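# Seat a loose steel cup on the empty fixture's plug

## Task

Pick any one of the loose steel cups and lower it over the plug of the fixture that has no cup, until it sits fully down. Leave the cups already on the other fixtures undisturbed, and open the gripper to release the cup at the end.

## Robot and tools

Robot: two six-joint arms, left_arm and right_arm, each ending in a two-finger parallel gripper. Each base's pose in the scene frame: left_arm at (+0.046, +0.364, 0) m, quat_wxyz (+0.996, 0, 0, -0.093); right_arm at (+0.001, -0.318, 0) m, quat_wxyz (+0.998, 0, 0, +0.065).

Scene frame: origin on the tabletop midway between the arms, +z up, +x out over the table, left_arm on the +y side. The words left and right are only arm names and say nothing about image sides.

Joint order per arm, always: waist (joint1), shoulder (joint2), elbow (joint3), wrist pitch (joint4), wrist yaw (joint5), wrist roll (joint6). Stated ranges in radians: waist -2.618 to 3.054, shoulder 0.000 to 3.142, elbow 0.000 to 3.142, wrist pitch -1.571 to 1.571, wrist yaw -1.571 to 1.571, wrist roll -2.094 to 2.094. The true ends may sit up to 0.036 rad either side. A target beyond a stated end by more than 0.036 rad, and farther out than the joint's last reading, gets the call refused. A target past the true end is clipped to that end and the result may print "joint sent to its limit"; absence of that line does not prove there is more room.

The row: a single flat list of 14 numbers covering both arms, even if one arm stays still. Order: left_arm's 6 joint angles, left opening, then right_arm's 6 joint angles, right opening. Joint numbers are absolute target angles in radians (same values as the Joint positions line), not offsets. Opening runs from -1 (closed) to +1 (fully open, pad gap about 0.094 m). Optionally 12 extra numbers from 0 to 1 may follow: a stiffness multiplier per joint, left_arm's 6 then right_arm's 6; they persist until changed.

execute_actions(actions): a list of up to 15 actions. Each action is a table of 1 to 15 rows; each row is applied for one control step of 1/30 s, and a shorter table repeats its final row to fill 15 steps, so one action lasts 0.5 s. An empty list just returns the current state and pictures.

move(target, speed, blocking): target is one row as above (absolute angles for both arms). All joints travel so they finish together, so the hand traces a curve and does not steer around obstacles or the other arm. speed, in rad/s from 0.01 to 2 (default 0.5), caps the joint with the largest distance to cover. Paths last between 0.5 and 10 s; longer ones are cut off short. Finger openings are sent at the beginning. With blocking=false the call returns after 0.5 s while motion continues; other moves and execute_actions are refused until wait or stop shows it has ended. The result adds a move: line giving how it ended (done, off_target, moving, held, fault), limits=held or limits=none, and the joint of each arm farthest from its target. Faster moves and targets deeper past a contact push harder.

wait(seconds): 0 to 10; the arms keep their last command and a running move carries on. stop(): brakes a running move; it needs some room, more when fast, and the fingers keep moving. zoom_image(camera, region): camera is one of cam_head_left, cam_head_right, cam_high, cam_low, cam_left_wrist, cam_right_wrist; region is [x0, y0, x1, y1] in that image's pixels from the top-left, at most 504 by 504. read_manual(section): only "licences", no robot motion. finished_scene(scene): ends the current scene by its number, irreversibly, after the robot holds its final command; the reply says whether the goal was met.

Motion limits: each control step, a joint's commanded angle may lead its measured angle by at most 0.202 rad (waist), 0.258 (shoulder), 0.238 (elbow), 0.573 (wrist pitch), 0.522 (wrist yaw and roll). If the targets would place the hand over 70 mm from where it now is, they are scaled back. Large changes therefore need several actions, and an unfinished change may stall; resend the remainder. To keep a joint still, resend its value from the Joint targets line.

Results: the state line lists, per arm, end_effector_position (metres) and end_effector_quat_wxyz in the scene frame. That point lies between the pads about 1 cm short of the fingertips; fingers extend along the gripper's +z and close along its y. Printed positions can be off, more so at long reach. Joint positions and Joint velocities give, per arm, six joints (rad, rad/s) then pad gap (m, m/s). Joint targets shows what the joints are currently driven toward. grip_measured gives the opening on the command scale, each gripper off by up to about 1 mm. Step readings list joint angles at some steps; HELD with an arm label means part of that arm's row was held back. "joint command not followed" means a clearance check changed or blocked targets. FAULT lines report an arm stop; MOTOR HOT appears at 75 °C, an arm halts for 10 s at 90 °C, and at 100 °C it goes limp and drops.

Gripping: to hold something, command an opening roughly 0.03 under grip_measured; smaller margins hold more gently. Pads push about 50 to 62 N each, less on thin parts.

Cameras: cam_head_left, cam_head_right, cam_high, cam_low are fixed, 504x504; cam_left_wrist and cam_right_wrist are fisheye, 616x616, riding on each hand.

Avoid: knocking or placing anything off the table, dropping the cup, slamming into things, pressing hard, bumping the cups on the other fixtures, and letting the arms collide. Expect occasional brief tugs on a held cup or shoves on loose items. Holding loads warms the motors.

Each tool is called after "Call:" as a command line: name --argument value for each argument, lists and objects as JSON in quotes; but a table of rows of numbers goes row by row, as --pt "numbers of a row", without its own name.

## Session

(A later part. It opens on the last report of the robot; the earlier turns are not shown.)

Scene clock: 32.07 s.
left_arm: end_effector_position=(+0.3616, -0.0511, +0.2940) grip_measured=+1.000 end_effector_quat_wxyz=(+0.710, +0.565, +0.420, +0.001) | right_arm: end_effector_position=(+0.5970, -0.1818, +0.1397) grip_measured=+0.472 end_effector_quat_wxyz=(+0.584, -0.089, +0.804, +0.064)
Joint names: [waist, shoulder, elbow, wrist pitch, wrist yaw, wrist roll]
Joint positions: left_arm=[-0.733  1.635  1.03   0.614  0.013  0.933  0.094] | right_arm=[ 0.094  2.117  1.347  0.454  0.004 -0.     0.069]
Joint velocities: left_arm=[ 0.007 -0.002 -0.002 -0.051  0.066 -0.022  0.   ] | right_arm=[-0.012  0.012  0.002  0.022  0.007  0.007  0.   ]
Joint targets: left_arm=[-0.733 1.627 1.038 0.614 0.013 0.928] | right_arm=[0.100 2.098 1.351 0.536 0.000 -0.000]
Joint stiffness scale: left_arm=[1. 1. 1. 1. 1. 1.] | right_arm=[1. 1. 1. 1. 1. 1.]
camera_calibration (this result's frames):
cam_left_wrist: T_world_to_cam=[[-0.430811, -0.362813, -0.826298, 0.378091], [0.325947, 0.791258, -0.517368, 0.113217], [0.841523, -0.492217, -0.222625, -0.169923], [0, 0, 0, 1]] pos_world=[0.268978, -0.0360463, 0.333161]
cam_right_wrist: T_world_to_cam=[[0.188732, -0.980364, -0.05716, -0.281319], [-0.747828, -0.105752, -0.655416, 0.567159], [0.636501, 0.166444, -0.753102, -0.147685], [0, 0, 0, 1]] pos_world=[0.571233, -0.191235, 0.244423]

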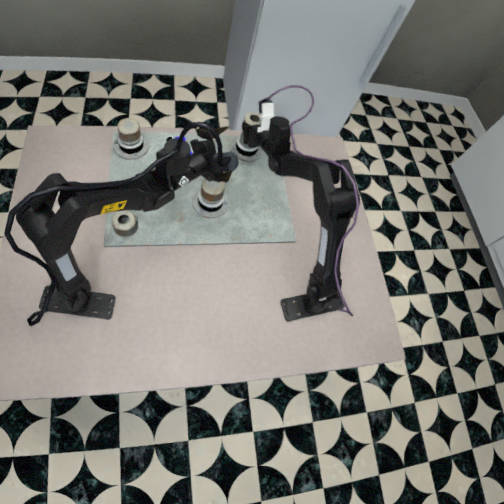

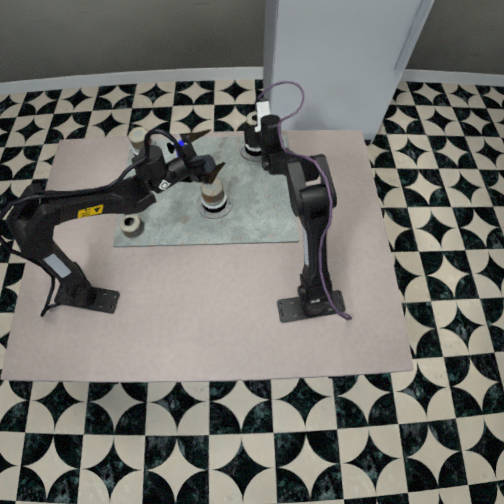

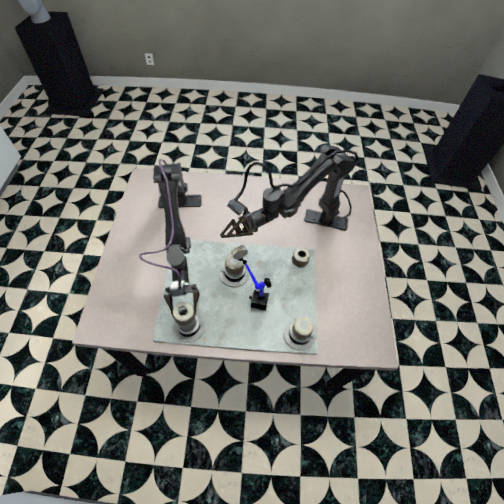

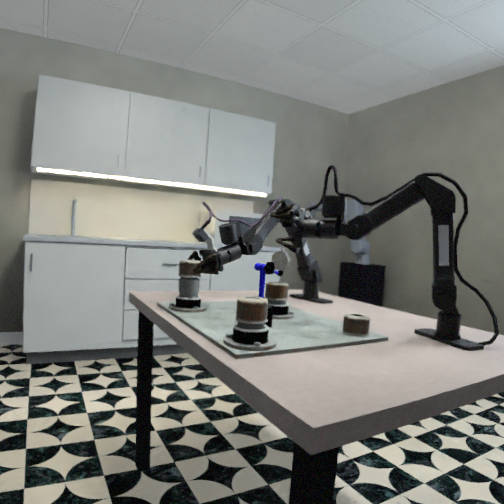

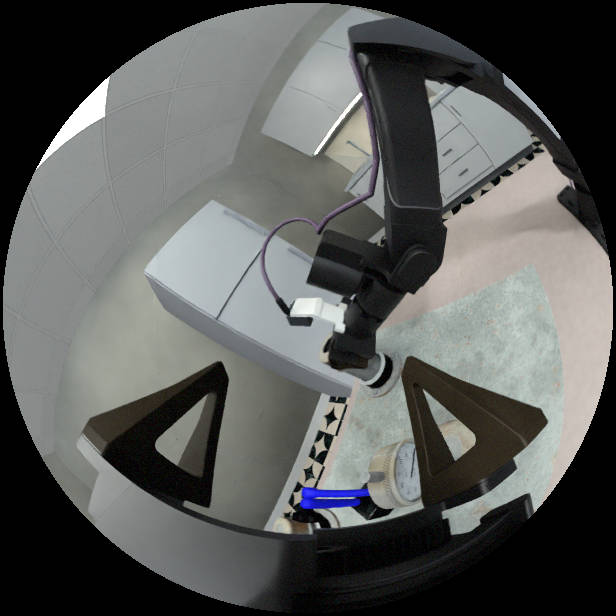

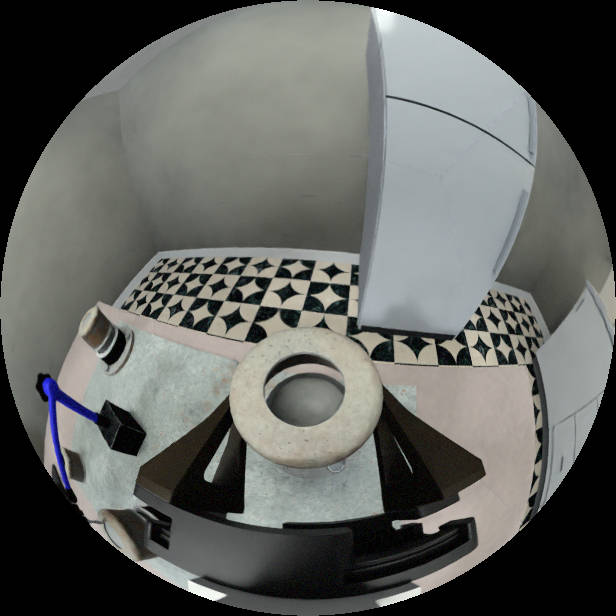

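Call:
execute_actions --actions '[[[-0.733,1.627,1.038,0.614,0.013,0.928,1,0.100,2.100,1.349,0.536,0,0,0.435],[-0.733,1.627,1.038,0.614,0.013,0.928,1,0.100,2.102,1.348,0.536,0,0,0.435],[-0.733,1.627,1.038,0.614,0.013,0.928,1,0.100,2.104,1.347,0.537,0,0,0.435],[-0.733,1.627,1.038,0.614,0.013,0.928,1,0.100,2.105,1.346,0.539,0,0,0.435],[-0.733,1.627,1.038,0.614,0.013,0.928,1,0.100,2.107,1.345,0.542,0,0,0.435],[-0.733,1.627,1.038,0.614,0.013,0.928,1,0.100,2.109,1.344,0.545,0,0,0.435],[-0.733,1.627,1.038,0.614,0.013,0.928,1,0.100,2.111,1.343,0.548,0,0,0.435],[-0.733,1.627,1.038,0.614,0.013,0.928,1,0.100,2.112,1.342,0.551,0,0,0.435],[-0.733,1.627,1.038,0.614,0.013,0.928,1,0.099,2.114,1.341,0.554,0,0,0.435],[-0.733,1.627,1.038,0.614,0.013,0.928,1,0.099,2.116,1.340,0.556,0,0,0.435],[-0.733,1.627,1.038,0.614,0.013,0.928,1,0.099,2.118,1.338,0.559,0,0,0.435],[-0.733,1.627,1.038,0.614,0.013,0.928,1,0.099,2.120,1.337,0.562,0,0,0.435],[-0.733,1.627,1.038,0.614,0.013,0.928,1,0.099,2.121,1.336,0.565,0,0,0.435],[-0.733,1.627,1.038,0.614,0.013,0.928,1,0.099,2.123,1.335,0.568,0,0,0.435],[-0.733,1.627,1.038,0.614,0.013,0.928,1,0.099,2.125,1.334,0.571,0,0,0.435]],[[-0.733,1.627,1.038,0.614,0.013,0.928,1,0.099,2.127,1.333,0.574,0,0,0.435],[-0.733,1.627,1.038,0.614,0.013,0.928,1,0.099,2.129,1.332,0.577,0,0,0.435],[-0.733,1.627,1.038,0.614,0.013,0.928,1,0.099,2.130,1.331,0.579,0,0,0.435],[-0.733,1.627,1.038,0.614,0.013,0.928,1,0.099,2.132,1.329,0.582,0,0,0.435],[-0.733,1.627,1.038,0.614,0.013,0.928,1,0.099,2.134,1.328,0.585,0,0,0.435],[-0.733,1.627,1.038,0.614,0.013,0.928,1,0.098,2.136,1.327,0.588,0,0,0.435],[-0.733,1.627,1.038,0.614,0.013,0.928,1,0.098,2.138,1.326,0.591,0,0,0.435],[-0.733,1.627,1.038,0.614,0.013,0.928,1,0.098,2.139,1.325,0.594,0,0,0.435],[-0.733,1.627,1.038,0.614,0.013,0.928,1,0.098,2.141,1.324,0.596,0,0,0.435],[-0.733,1.627,1.038,0.614,0.013,0.928,1,0.098,2.143,1.323,0.599,0,0,0.435],[-0.733,1.627,1.038,0.614,0.013,0.928,1,0.098,2.145,1.322,0.602,0,0,0.435],[-0.733,1.627,1.038,0.614,0.013,0.928,1,0.098,2.147,1.320,0.605,0,0,0.435],[-0.733,1.627,1.038,0.614,0.013,0.928,1,0.098,2.149,1.319,0.608,0,0,0.435],[-0.733,1.627,1.038,0.614,0.013,0.928,1,0.098,2.150,1.318,0.611,0,0,0.435],[-0.733,1.627,1.038,0.614,0.013,0.928,1,0.098,2.152,1.317,0.613,0,0,0.435]]]'

Call:
execute_actions --actions '[]'

Scene clock: 36.23 s.
left_arm: end_effector_position=(+0.3616, -0.0511, +0.2940) grip_measured=+1.000 end_effector_quat_wxyz=(+0.710, +0.565, +0.420, +0.001) | right_arm: end_effector_position=(+0.5970, -0.1816, +0.1175) grip_measured=+0.472 end_effector_quat_wxyz=(+0.582, -0.090, +0.805, +0.064)
Joint names: [waist, shoulder, elbow, wrist pitch, wrist yaw, wrist roll]
Joint positions: left_arm=[-0.733  1.635  1.03   0.614  0.013  0.933  0.094] | right_arm=[ 0.094  2.161  1.32   0.523  0.002 -0.     0.069]
Joint velocities: left_arm=[ 0.007  0.012 -0.002 -0.007  0.007 -0.051  0.   ] | right_arm=[ 0.012  0.061 -0.042  0.066  0.022  0.007 -0.001]
Joint targets: left_arm=[-0.733 1.627 1.038 0.614 0.013 0.928] | right_arm=[0.098 2.152 1.317 0.613 -0.000 -0.000]
Joint stiffness scale: left_arm=[1. 1. 1. 1. 1. 1.] | right_arm=[1. 1. 1. 1. 1. 1.]
Step readings (joint positions; steps 1 to 15: 1st action; 16 to 30: 2nd action):
0: left_arm=[-0.733 1.635 1.030 0.614 0.013 0.933] | right_arm=[0.094 2.117 1.347 0.454 0.004 -0.000]
1: left_arm=[-0.733 1.635 1.030 0.614 0.013 0.933] | right_arm=[0.094 2.117 1.347 0.454 0.004 -0.000]
2: left_arm=[-0.733 1.635 1.030 0.614 0.013 0.933] | right_arm=[0.094 2.117 1.347 0.455 0.004 -0.000]
4: left_arm=[-0.733 1.635 1.030 0.614 0.013 0.933] | right_arm=[0.094 2.117 1.347 0.455 0.004 -0.000]
8: left_arm=[-0.733 1.635 1.030 0.614 0.013 0.933] | right_arm=[0.094 2.117 1.347 0.460 0.004 -0.000]
15: left_arm=[-0.733 1.635 1.030 0.614 0.013 0.933] | right_arm=[0.094 2.133 1.345 0.483 0.004 -0.000]
16: left_arm=[-0.733 1.635 1.030 0.614 0.013 0.933] | right_arm=[0.094 2.135 1.341 0.486 0.004 -0.000]
17: left_arm=[-0.733 1.635 1.030 0.614 0.013 0.933] | right_arm=[0.094 2.137 1.338 0.489 0.004 -0.000]
19: left_arm=[-0.733 1.635 1.030 0.614 0.013 0.933] | right_arm=[0.094 2.141 1.332 0.492 0.004 -0.000]
23: left_arm=[-0.733 1.635 1.030 0.614 0.013 0.933] | right_arm=[0.094 2.151 1.327 0.503 0.002 -0.000]
30: Joint positions above
camera_calibration (this result's frames):
cam_left_wrist: T_world_to_cam=[[-0.430811, -0.362813, -0.826298, 0.378091], [0.325947, 0.791258, -0.517368, 0.113217], [0.841523, -0.492217, -0.222625, -0.169923], [0, 0, 0, 1]] pos_world=[0.268978, -0.0360463, 0.333161]
cam_right_wrist: T_world_to_cam=[[0.189623, -0.980177, -0.0574146, -0.282853], [-0.749711, -0.106782, -0.653093, 0.553243], [0.634016, 0.166886, -0.755098, -0.162592], [0, 0, 0, 1]] pos_world=[0.571494, -0.191035, 0.222307]

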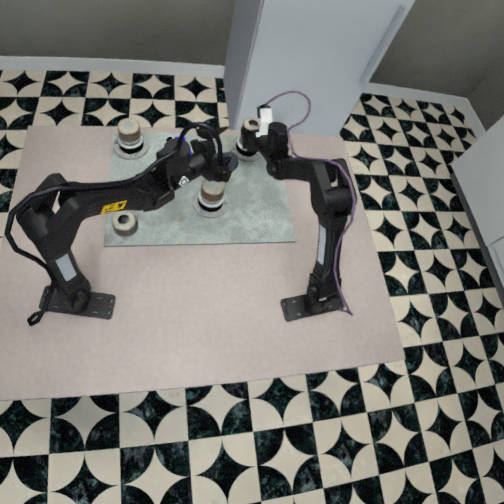

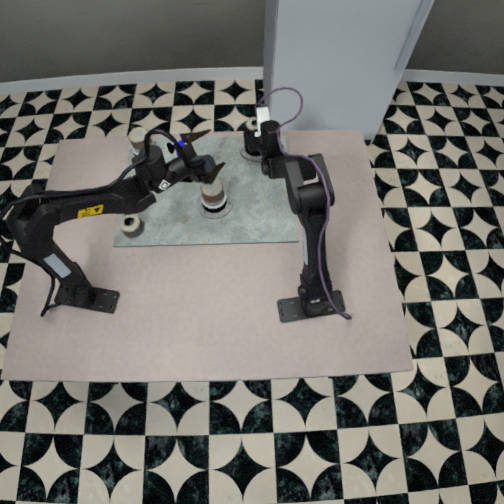

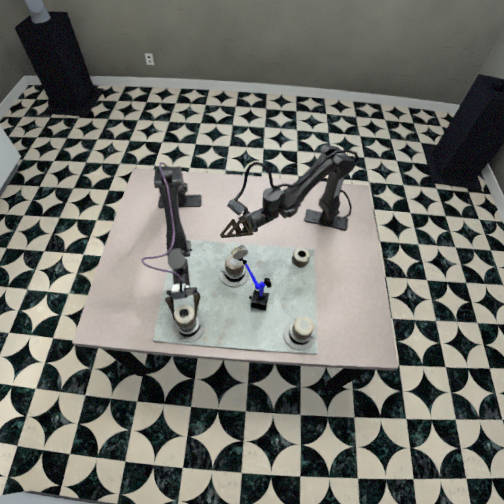

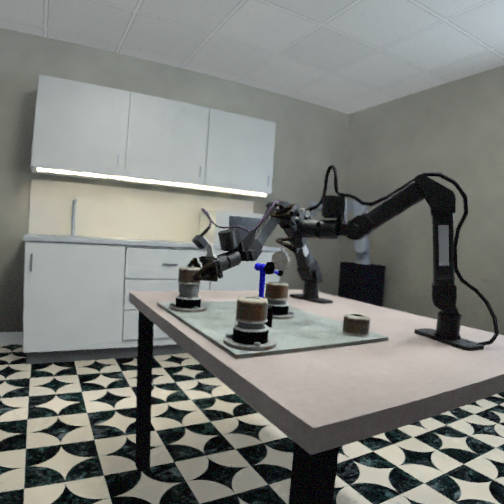

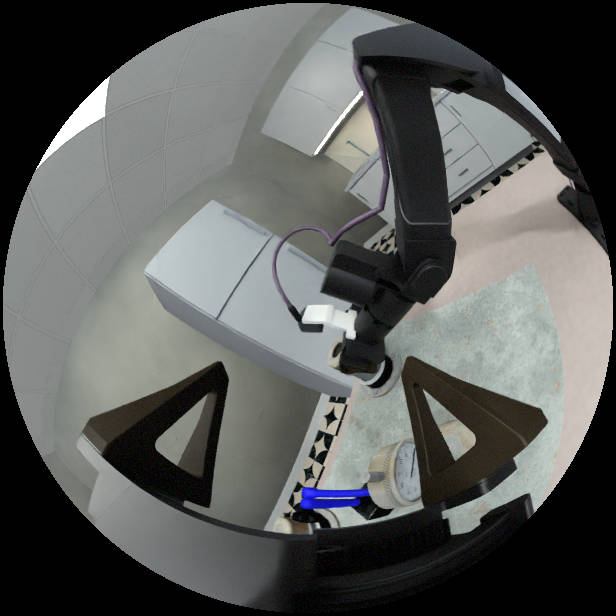

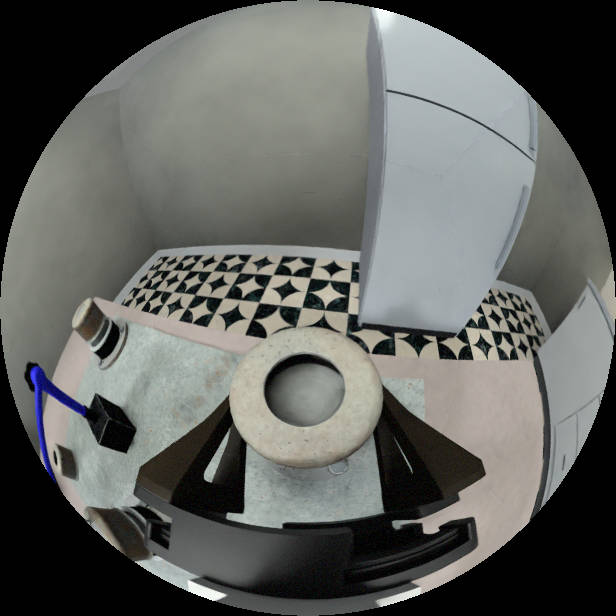

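Scene clock: 36.23 s.
left_arm: end_effector_position=(+0.3616, -0.0511, +0.2940) grip_measured=+1.000 end_effector_quat_wxyz=(+0.710, +0.565, +0.420, +0.001) | right_arm: end_effector_position=(+0.5970, -0.1816, +0.1175) grip_measured=+0.472 end_effector_quat_wxyz=(+0.582, -0.090, +0.805, +0.064)
Joint names: [waist, shoulder, elbow, wrist pitch, wrist yaw, wrist roll]
Joint positions: left_arm=[-0.733  1.635  1.03   0.614  0.013  0.933  0.094] | right_arm=[ 0.094  2.161  1.32   0.523  0.002 -0.     0.069]
Joint velocities: left_arm=[ 0.007  0.012 -0.002 -0.007  0.007 -0.051  0.   ] | right_arm=[ 0.012  0.061 -0.042  0.066  0.022  0.007 -0.001]
Joint targets: left_arm=[-0.733 1.627 1.038 0.614 0.013 0.928] | right_arm=[0.098 2.152 1.317 0.613 -0.000 -0.000]
Joint stiffness scale: left_arm=[1. 1. 1. 1. 1. 1.] | right_arm=[1. 1. 1. 1. 1. 1.]
camera_calibration (this result's frames):
cam_left_wrist: T_world_to_cam=[[-0.430811, -0.362813, -0.826298, 0.378091], [0.325947, 0.791258, -0.517368, 0.113217], [0.841523, -0.492217, -0.222625, -0.169923], [0, 0, 0, 1]] pos_world=[0.268978, -0.0360463, 0.333161]
cam_right_wrist: T_world_to_cam=[[0.189623, -0.980177, -0.0574146, -0.282853], [-0.749711, -0.106782, -0.653093, 0.553243], [0.634016, 0.166886, -0.755098, -0.162592], [0, 0, 0, 1]] pos_world=[0.571494, -0.191035, 0.222307]

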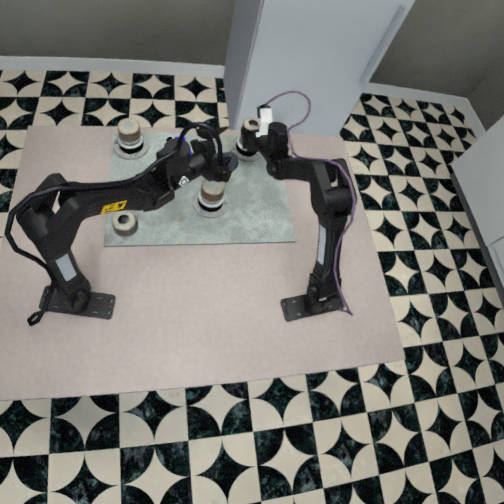

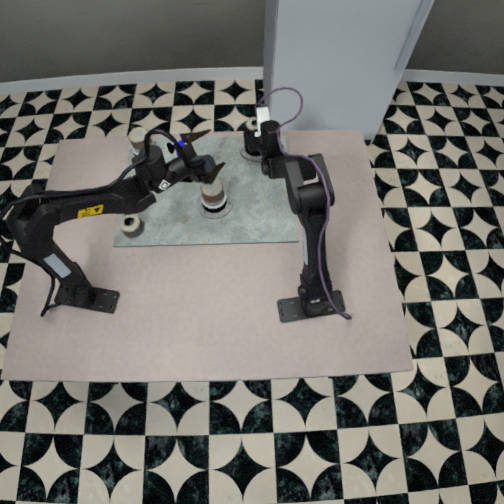

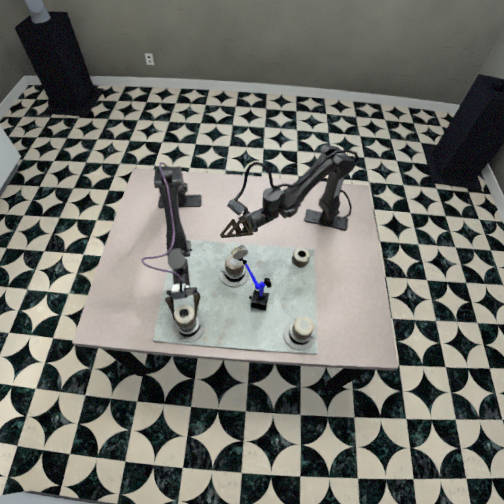

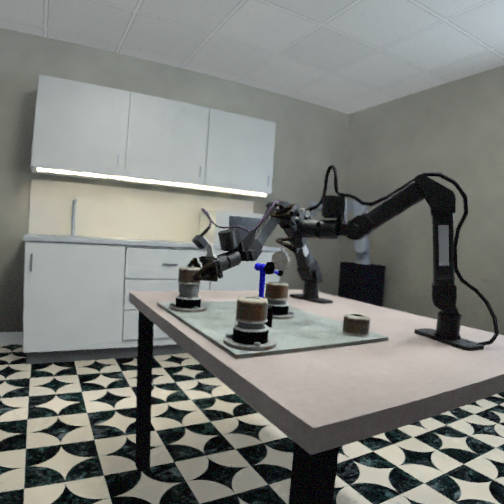

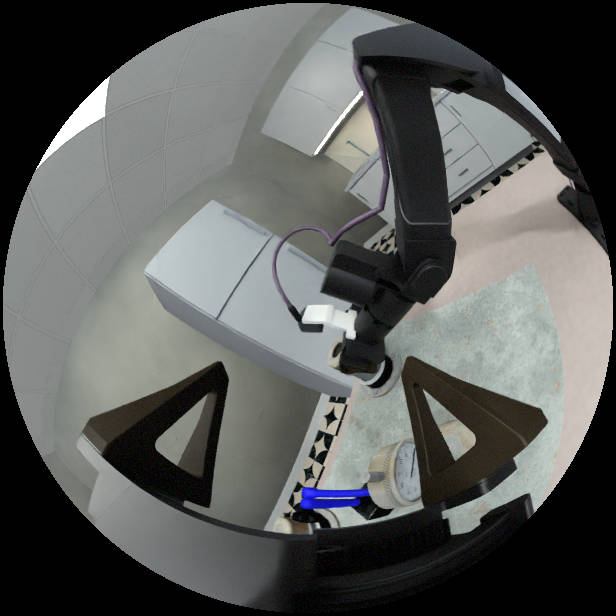

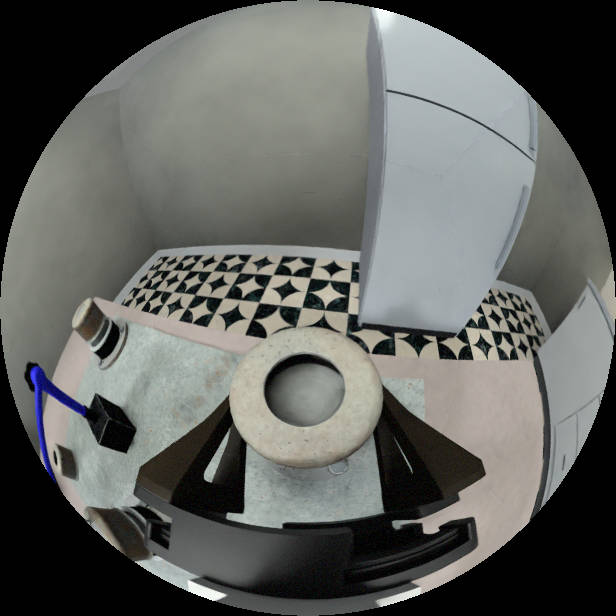

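Call:
execute_actions --actions '[[[-0.733,1.627,1.038,0.614,0.013,0.928,1,0.098,2.155,1.315,0.613,0,0,0.435],[-0.733,1.627,1.038,0.614,0.013,0.928,1,0.098,2.157,1.314,0.613,0,0,0.435],[-0.733,1.627,1.038,0.614,0.013,0.928,1,0.098,2.159,1.313,0.614,0,0,0.435],[-0.733,1.627,1.038,0.614,0.013,0.928,1,0.098,2.161,1.312,0.616,0,0,0.435],[-0.733,1.627,1.038,0.614,0.013,0.928,1,0.098,2.163,1.311,0.619,0,0,0.435],[-0.733,1.627,1.038,0.614,0.013,0.928,1,0.098,2.165,1.310,0.622,0,0,0.435],[-0.733,1.627,1.038,0.614,0.013,0.928,1,0.098,2.167,1.309,0.625,0,0,0.435],[-0.733,1.627,1.038,0.614,0.013,0.928,1,0.098,2.169,1.308,0.628,0,0,0.435],[-0.733,1.627,1.038,0.614,0.013,0.928,1,0.097,2.171,1.307,0.631,0,0,0.435],[-0.733,1.627,1.038,0.614,0.013,0.928,1,0.097,2.173,1.306,0.634,0,0,0.435],[-0.733,1.627,1.038,0.614,0.013,0.928,1,0.097,2.175,1.305,0.637,0,0,0.435],[-0.733,1.627,1.038,0.614,0.013,0.928,1,0.097,2.177,1.305,0.640,0,0,0.435],[-0.733,1.627,1.038,0.614,0.013,0.928,1,0.097,2.179,1.304,0.643,0,0,0.435],[-0.733,1.627,1.038,0.614,0.013,0.928,1,0.097,2.181,1.303,0.646,0,0,0.435],[-0.733,1.627,1.038,0.614,0.013,0.928,1,0.097,2.183,1.302,0.649,0,0,0.435]],[[-0.733,1.627,1.038,0.614,0.013,0.928,1,0.097,2.185,1.301,0.652,0,0,0.435],[-0.733,1.627,1.038,0.614,0.013,0.928,1,0.097,2.187,1.300,0.655,0,0,0.435],[-0.733,1.627,1.038,0.614,0.013,0.928,1,0.097,2.189,1.300,0.658,0,0,0.435],[-0.733,1.627,1.038,0.614,0.013,0.928,1,0.097,2.191,1.299,0.661,0,0,0.435],[-0.733,1.627,1.038,0.614,0.013,0.928,1,0.097,2.193,1.298,0.664,0,0,0.435],[-0.733,1.627,1.038,0.614,0.013,0.928,1,0.096,2.195,1.297,0.667,0,0,0.435],[-0.733,1.627,1.038,0.614,0.013,0.928,1,0.096,2.197,1.296,0.670,0,0,0.435],[-0.733,1.627,1.038,0.614,0.013,0.928,1,0.096,2.199,1.296,0.673,0,0,0.435],[-0.733,1.627,1.038,0.614,0.013,0.928,1,0.096,2.201,1.295,0.676,0,0,0.435],[-0.733,1.627,1.038,0.614,0.013,0.928,1,0.096,2.203,1.294,0.678,0,0,0.435],[-0.733,1.627,1.038,0.614,0.013,0.928,1,0.096,2.205,1.293,0.681,0,0,0.435],[-0.733,1.627,1.038,0.614,0.013,0.928,1,0.096,2.206,1.293,0.683,0,0,0.435],[-0.733,1.627,1.038,0.614,0.013,0.928,1,0.096,2.208,1.292,0.685,0,0,0.435],[-0.733,1.627,1.038,0.614,0.013,0.928,1,0.096,2.209,1.292,0.687,0,0,0.435],[-0.733,1.627,1.038,0.614,0.013,0.928,1,0.096,2.210,1.291,0.688,0,0,0.435]],[[-0.733,1.627,1.038,0.614,0.013,0.928,1,0.096,2.211,1.291,0.689,0,0,0.435],[-0.733,1.627,1.038,0.614,0.013,0.928,1,0.096,2.212,1.291,0.690,0,0,0.435],[-0.733,1.627,1.038,0.614,0.013,0.928,1,0.096,2.213,1.290,0.691,0,0,0.435],[-0.733,1.627,1.038,0.614,0.013,0.928,1,0.096,2.214,1.290,0.692,0,0,0.435],[-0.733,1.627,1.038,0.614,0.013,0.928,1,0.096,2.215,1.290,0.693,0,0,0.435]]]'

Call:
zoom_image --camera "cam_low" --region '[150, 230, 300, 350]'

Scene clock: 42.47 s.
left_arm: end_effector_position=(+0.3616, -0.0511, +0.2940) grip_measured=+1.000 end_effector_quat_wxyz=(+0.710, +0.565, +0.420, +0.001) | right_arm: end_effector_position=(+0.5970, -0.1816, +0.0886) grip_measured=+0.472 end_effector_quat_wxyz=(+0.583, -0.090, +0.805, +0.064)
Joint names: [waist, shoulder, elbow, wrist pitch, wrist yaw, wrist roll]
Joint positions: left_arm=[-0.733  1.635  1.03   0.614  0.013  0.933  0.094] | right_arm=[ 0.094  2.227  1.293  0.616  0.002 -0.     0.069]
Joint velocities: left_arm=[ 0.012 -0.002  0.007  0.022  0.051 -0.022  0.   ] | right_arm=[-0.017  0.007  0.007 -0.051 -0.007  0.007 -0.   ]
Joint targets: left_arm=[-0.733 1.627 1.038 0.614 0.013 0.928] | right_arm=[0.096 2.215 1.290 0.693 0.000 0.000]
Joint stiffness scale: left_arm=[1. 1. 1. 1. 1. 1.] | right_arm=[1. 1. 1. 1. 1. 1.]
Step readings (joint positions; steps 1 to 15: 1st action; 16 to 30: 2nd action; 31 to 45: 3rd action):
0: left_arm=[-0.733 1.635 1.030 0.614 0.013 0.933] | right_arm=[0.094 2.166 1.318 0.532 0.002 -0.000]
1: left_arm=[-0.733 1.635 1.030 0.614 0.013 0.933] | right_arm=[0.094 2.166 1.318 0.532 0.002 -0.000]
2: left_arm=[-0.733 1.635 1.030 0.614 0.013 0.933] | right_arm=[0.094 2.166 1.318 0.532 0.002 -0.000]
4: left_arm=[-0.733 1.635 1.030 0.614 0.013 0.933] | right_arm=[0.094 2.166 1.318 0.532 0.002 -0.000]
8: left_arm=[-0.733 1.635 1.030 0.614 0.013 0.933] | right_arm=[0.094 2.171 1.316 0.540 0.002 -0.000]
15: left_arm=[-0.733 1.635 1.030 0.614 0.013 0.933] | right_arm=[0.094 2.193 1.307 0.564 0.002 -0.000]
16: left_arm=[-0.733 1.635 1.030 0.614 0.013 0.933] | right_arm=[0.094 2.195 1.306 0.568 0.002 -0.000]
17: left_arm=[-0.733 1.635 1.030 0.614 0.013 0.933] | right_arm=[0.094 2.197 1.305 0.571 0.002 -0.000]
19: left_arm=[-0.733 1.635 1.030 0.614 0.013 0.933] | right_arm=[0.094 2.200 1.304 0.576 0.002 -0.000]
23: left_arm=[-0.733 1.635 1.030 0.614 0.013 0.933] | right_arm=[0.094 2.207 1.300 0.587 0.002 -0.000]
30: left_arm=[-0.733 1.635 1.030 0.614 0.013 0.933] | right_arm=[0.094 2.220 1.296 0.606 0.002 -0.000]
31: left_arm=[-0.733 1.635 1.030 0.614 0.013 0.933] | right_arm=[0.094 2.221 1.295 0.608 0.002 -0.000]
32: left_arm=[-0.733 1.635 1.030 0.614 0.013 0.933] | right_arm=[0.094 2.222 1.295 0.610 0.002 -0.000]
34: left_arm=[-0.733 1.635 1.030 0.614 0.013 0.933] | right_arm=[0.094 2.224 1.294 0.612 0.002 -0.000]
38: left_arm=[-0.733 1.635 1.030 0.614 0.013 0.933] | right_arm=[0.094 2.227 1.293 0.616 0.002 -0.000]
45: Joint positions above
camera_calibration (this result's frames):
cam_left_wrist: T_world_to_cam=[[-0.430811, -0.362813, -0.826298, 0.378091], [0.325947, 0.791258, -0.517368, 0.113217], [0.841523, -0.492217, -0.222625, -0.169923], [0, 0, 0, 1]] pos_world=[0.268978, -0.0360463, 0.333161]
cam_right_wrist: T_world_to_cam=[[0.189644, -0.980172, -0.0574271, -0.284524], [-0.749468, -0.106727, -0.653381, 0.534266], [0.634297, 0.16695, -0.754848, -0.184642], [0, 0, 0, 1]] pos_world=[0.571491, -0.191036, 0.193364]

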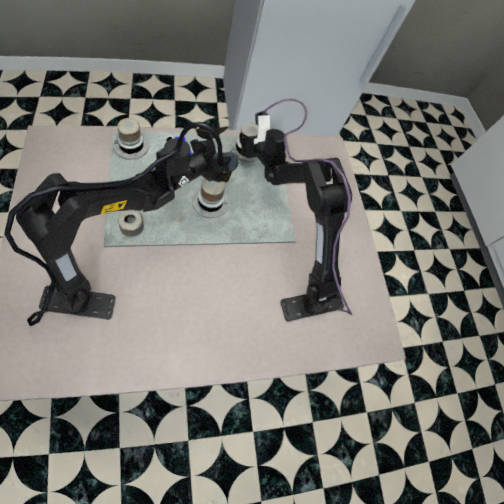

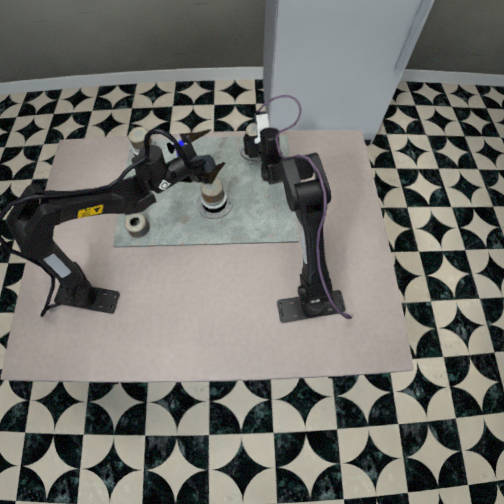

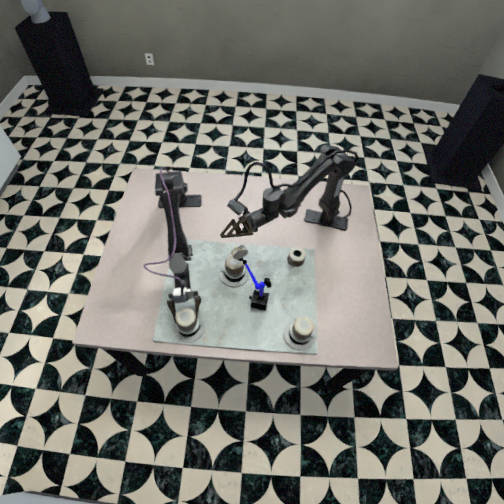

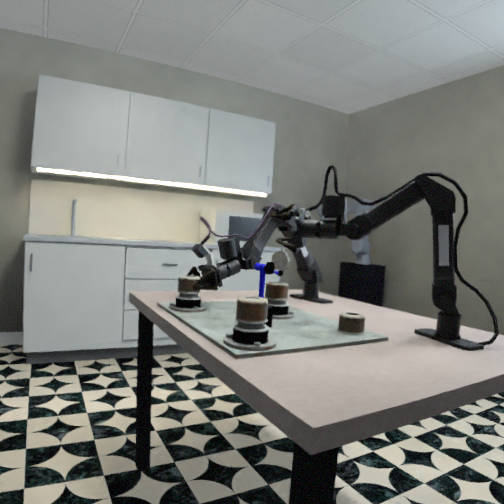

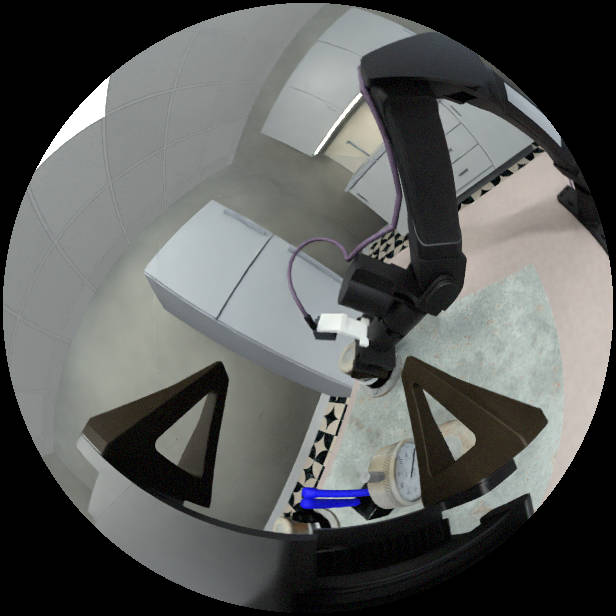

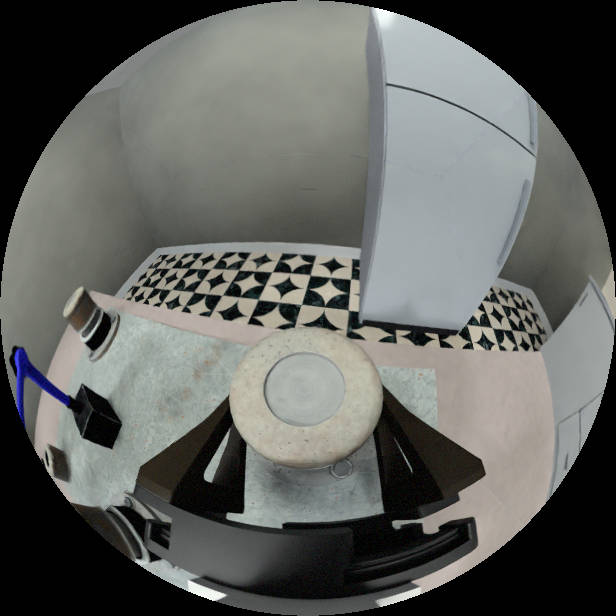

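Region (150, 230, 300, 350) of cam_low's 504x504 image, scaled by 3.360, with more detail than that image has; it fills the top 403 rows of this view, and the rest is white.

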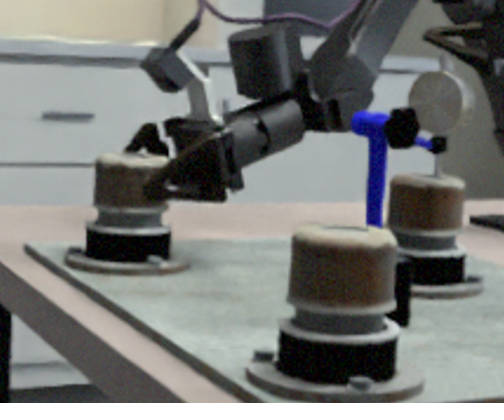

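Nearly seated. Gentle final press.

Call:
execute_actions --actions '[[[-0.733,1.627,1.038,0.614,0.013,0.928,1,0.096,2.216,1.290,0.690,0,0,0.435],[-0.733,1.627,1.038,0.614,0.013,0.928,1,0.096,2.217,1.290,0.686,0,0,0.435],[-0.733,1.627,1.038,0.614,0.013,0.928,1,0.096,2.218,1.290,0.682,0,0,0.435],[-0.733,1.627,1.038,0.614,0.013,0.928,1,0.096,2.219,1.290,0.678,0,0,0.435],[-0.733,1.627,1.038,0.614,0.013,0.928,1,0.096,2.220,1.290,0.674,0,0,0.435],[-0.733,1.627,1.038,0.614,0.013,0.928,1,0.096,2.221,1.290,0.670,0,0,0.435],[-0.733,1.627,1.038,0.614,0.013,0.928,1,0.096,2.222,1.290,0.666,0,0,0.435],[-0.733,1.627,1.038,0.614,0.013,0.928,1,0.096,2.223,1.290,0.662,0,0,0.435],[-0.733,1.627,1.038,0.614,0.013,0.928,1,0.096,2.224,1.290,0.658,0,0,0.435],[-0.733,1.627,1.038,0.614,0.013,0.928,1,0.096,2.225,1.290,0.654,0,0,0.435],[-0.733,1.627,1.038,0.614,0.013,0.928,1,0.096,2.226,1.290,0.650,0,0,0.435],[-0.733,1.627,1.038,0.614,0.013,0.928,1,0.096,2.227,1.290,0.646,0,0,0.435],[-0.733,1.627,1.038,0.614,0.013,0.928,1,0.096,2.228,1.290,0.642,0,0,0.435],[-0.733,1.627,1.038,0.614,0.013,0.928,1,0.096,2.229,1.290,0.638,0,0,0.435],[-0.733,1.627,1.038,0.614,0.013,0.928,1,0.096,2.230,1.290,0.634,0,0,0.435]],[[-0.733,1.627,1.038,0.614,0.013,0.928,1,0.096,2.231,1.290,0.630,0,0,0.435],[-0.733,1.627,1.038,0.614,0.013,0.928,1,0.096,2.232,1.290,0.626,0,0,0.435],[-0.733,1.627,1.038,0.614,0.013,0.928,1,0.096,2.233,1.290,0.622,0,0,0.435],[-0.733,1.627,1.038,0.614,0.013,0.928,1,0.096,2.234,1.290,0.618,0,0,0.435],[-0.733,1.627,1.038,0.614,0.013,0.928,1,0.096,2.235,1.290,0.614,0,0,0.435]]]'

Call:
zoom_image --camera "cam_low" --region '[150, 230, 300, 350]'

Scene clock: 45.90 s.
left_arm: end_effector_position=(+0.3616, -0.0511, +0.2940) grip_measured=+1.000 end_effector_quat_wxyz=(+0.710, +0.565, +0.420, +0.001) | right_arm: end_effector_position=(+0.5968, -0.1817, +0.0872) grip_measured=+0.472 end_effector_quat_wxyz=(+0.581, -0.090, +0.806, +0.064)
Joint names: [waist, shoulder, elbow, wrist pitch, wrist yaw, wrist roll]
Joint positions: left_arm=[-0.733  1.635  1.03   0.614  0.013  0.933  0.094] | right_arm=[ 0.094  2.229  1.293  0.615  0.002 -0.     0.069]
Joint velocities: left_arm=[-0.002 -0.002 -0.012  0.037  0.037  0.022  0.   ] | right_arm=[ 0.012  0.002  0.012  0.037  0.007 -0.081 -0.   ]
Joint targets: left_arm=[-0.733 1.627 1.038 0.614 0.013 0.928] | right_arm=[0.096 2.235 1.290 0.614 -0.000 -0.000]
Joint stiffness scale: left_arm=[1. 1. 1. 1. 1. 1.] | right_arm=[1. 1. 1. 1. 1. 1.]
Step readings (joint positions; steps 1 to 15: 1st action; 16 to 30: 2nd action):
0: left_arm=[-0.733 1.635 1.030 0.614 0.013 0.933] | right_arm=[0.094 2.227 1.293 0.616 0.002 -0.000]
1: left_arm=[-0.733 1.635 1.030 0.614 0.013 0.933] | right_arm=[0.094 2.227 1.293 0.616 0.002 -0.000]
2: left_arm=[-0.733 1.635 1.030 0.614 0.013 0.933] | right_arm=[0.094 2.227 1.293 0.616 0.002 -0.000]
4: left_arm=[-0.733 1.635 1.030 0.614 0.013 0.933] | right_arm=[0.094 2.227 1.293 0.616 0.002 -0.000]
8: left_arm=[-0.733 1.635 1.030 0.614 0.013 0.933] | right_arm=[0.094 2.227 1.293 0.616 0.002 -0.000]
15: left_arm=[-0.733 1.635 1.030 0.614 0.013 0.933] | right_arm=[0.094 2.229 1.293 0.615 0.002 -0.000]
16: left_arm=[-0.733 1.635 1.030 0.614 0.013 0.933] | right_arm=[0.094 2.229 1.293 0.615 0.002 -0.000]
17: left_arm=[-0.733 1.635 1.030 0.614 0.013 0.933] | right_arm=[0.094 2.229 1.293 0.615 0.002 -0.000]
19: left_arm=[-0.733 1.635 1.030 0.614 0.013 0.933] | right_arm=[0.094 2.229 1.293 0.615 0.002 -0.000]
23: left_arm=[-0.733 1.635 1.030 0.614 0.013 0.933] | right_arm=[0.094 2.229 1.293 0.615 0.002 -0.000]
30: Joint positions above
camera_calibration (this result's frames):
cam_left_wrist: T_world_to_cam=[[-0.430811, -0.362813, -0.826298, 0.378091], [0.325947, 0.791258, -0.517368, 0.113217], [0.841523, -0.492217, -0.222625, -0.169923], [0, 0, 0, 1]] pos_world=[0.268978, -0.0360463, 0.333161]
cam_right_wrist: T_world_to_cam=[[0.189452, -0.980216, -0.0573145, -0.284511], [-0.751651, -0.107224, -0.650787, 0.534221], [0.631766, 0.166374, -0.757094, -0.183932], [0, 0, 0, 1]] pos_world=[0.57165, -0.190999, 0.192104]

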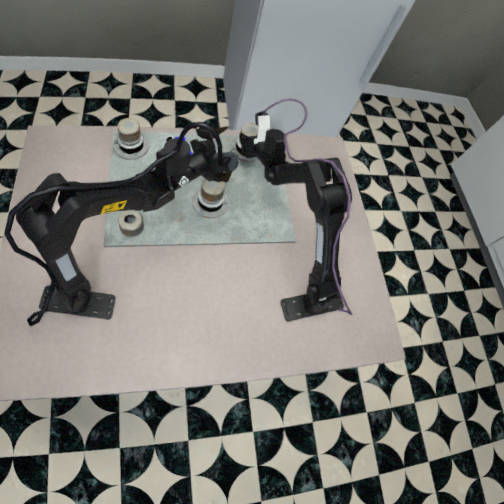

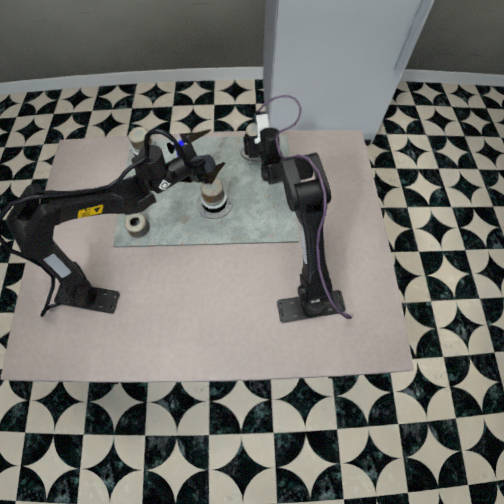

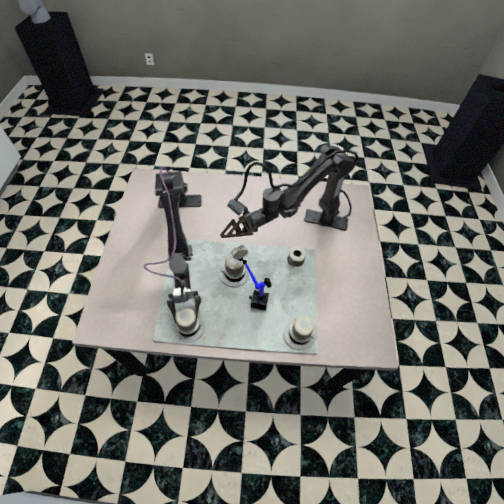

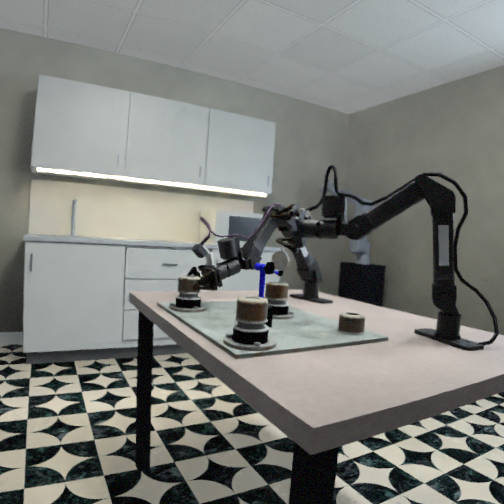

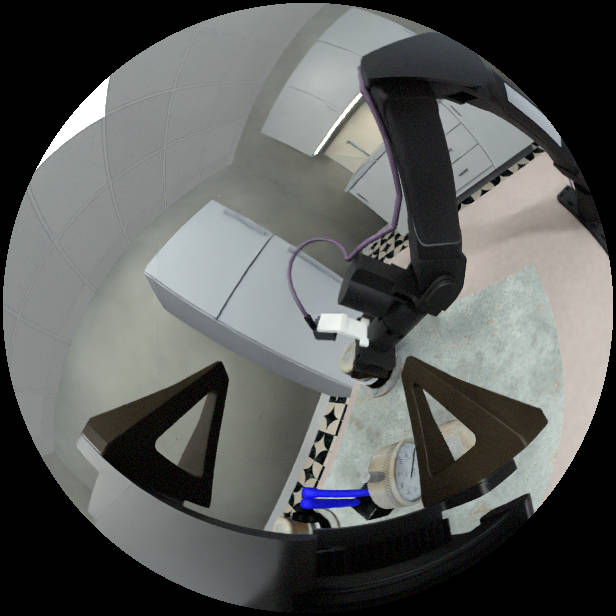

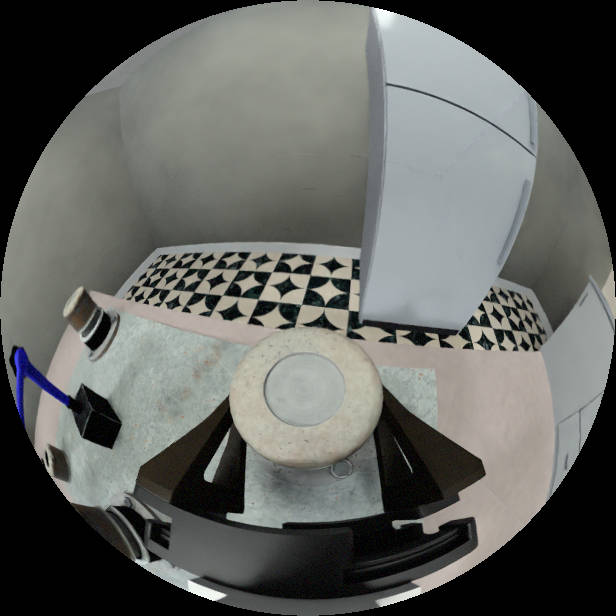

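Region (150, 230, 300, 350) of cam_low's 504x504 image, scaled by 3.360, with more detail than that image has; it fills the top 403 rows of this view, and the rest is white.

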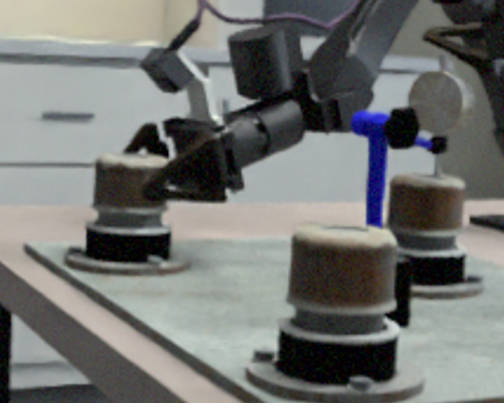

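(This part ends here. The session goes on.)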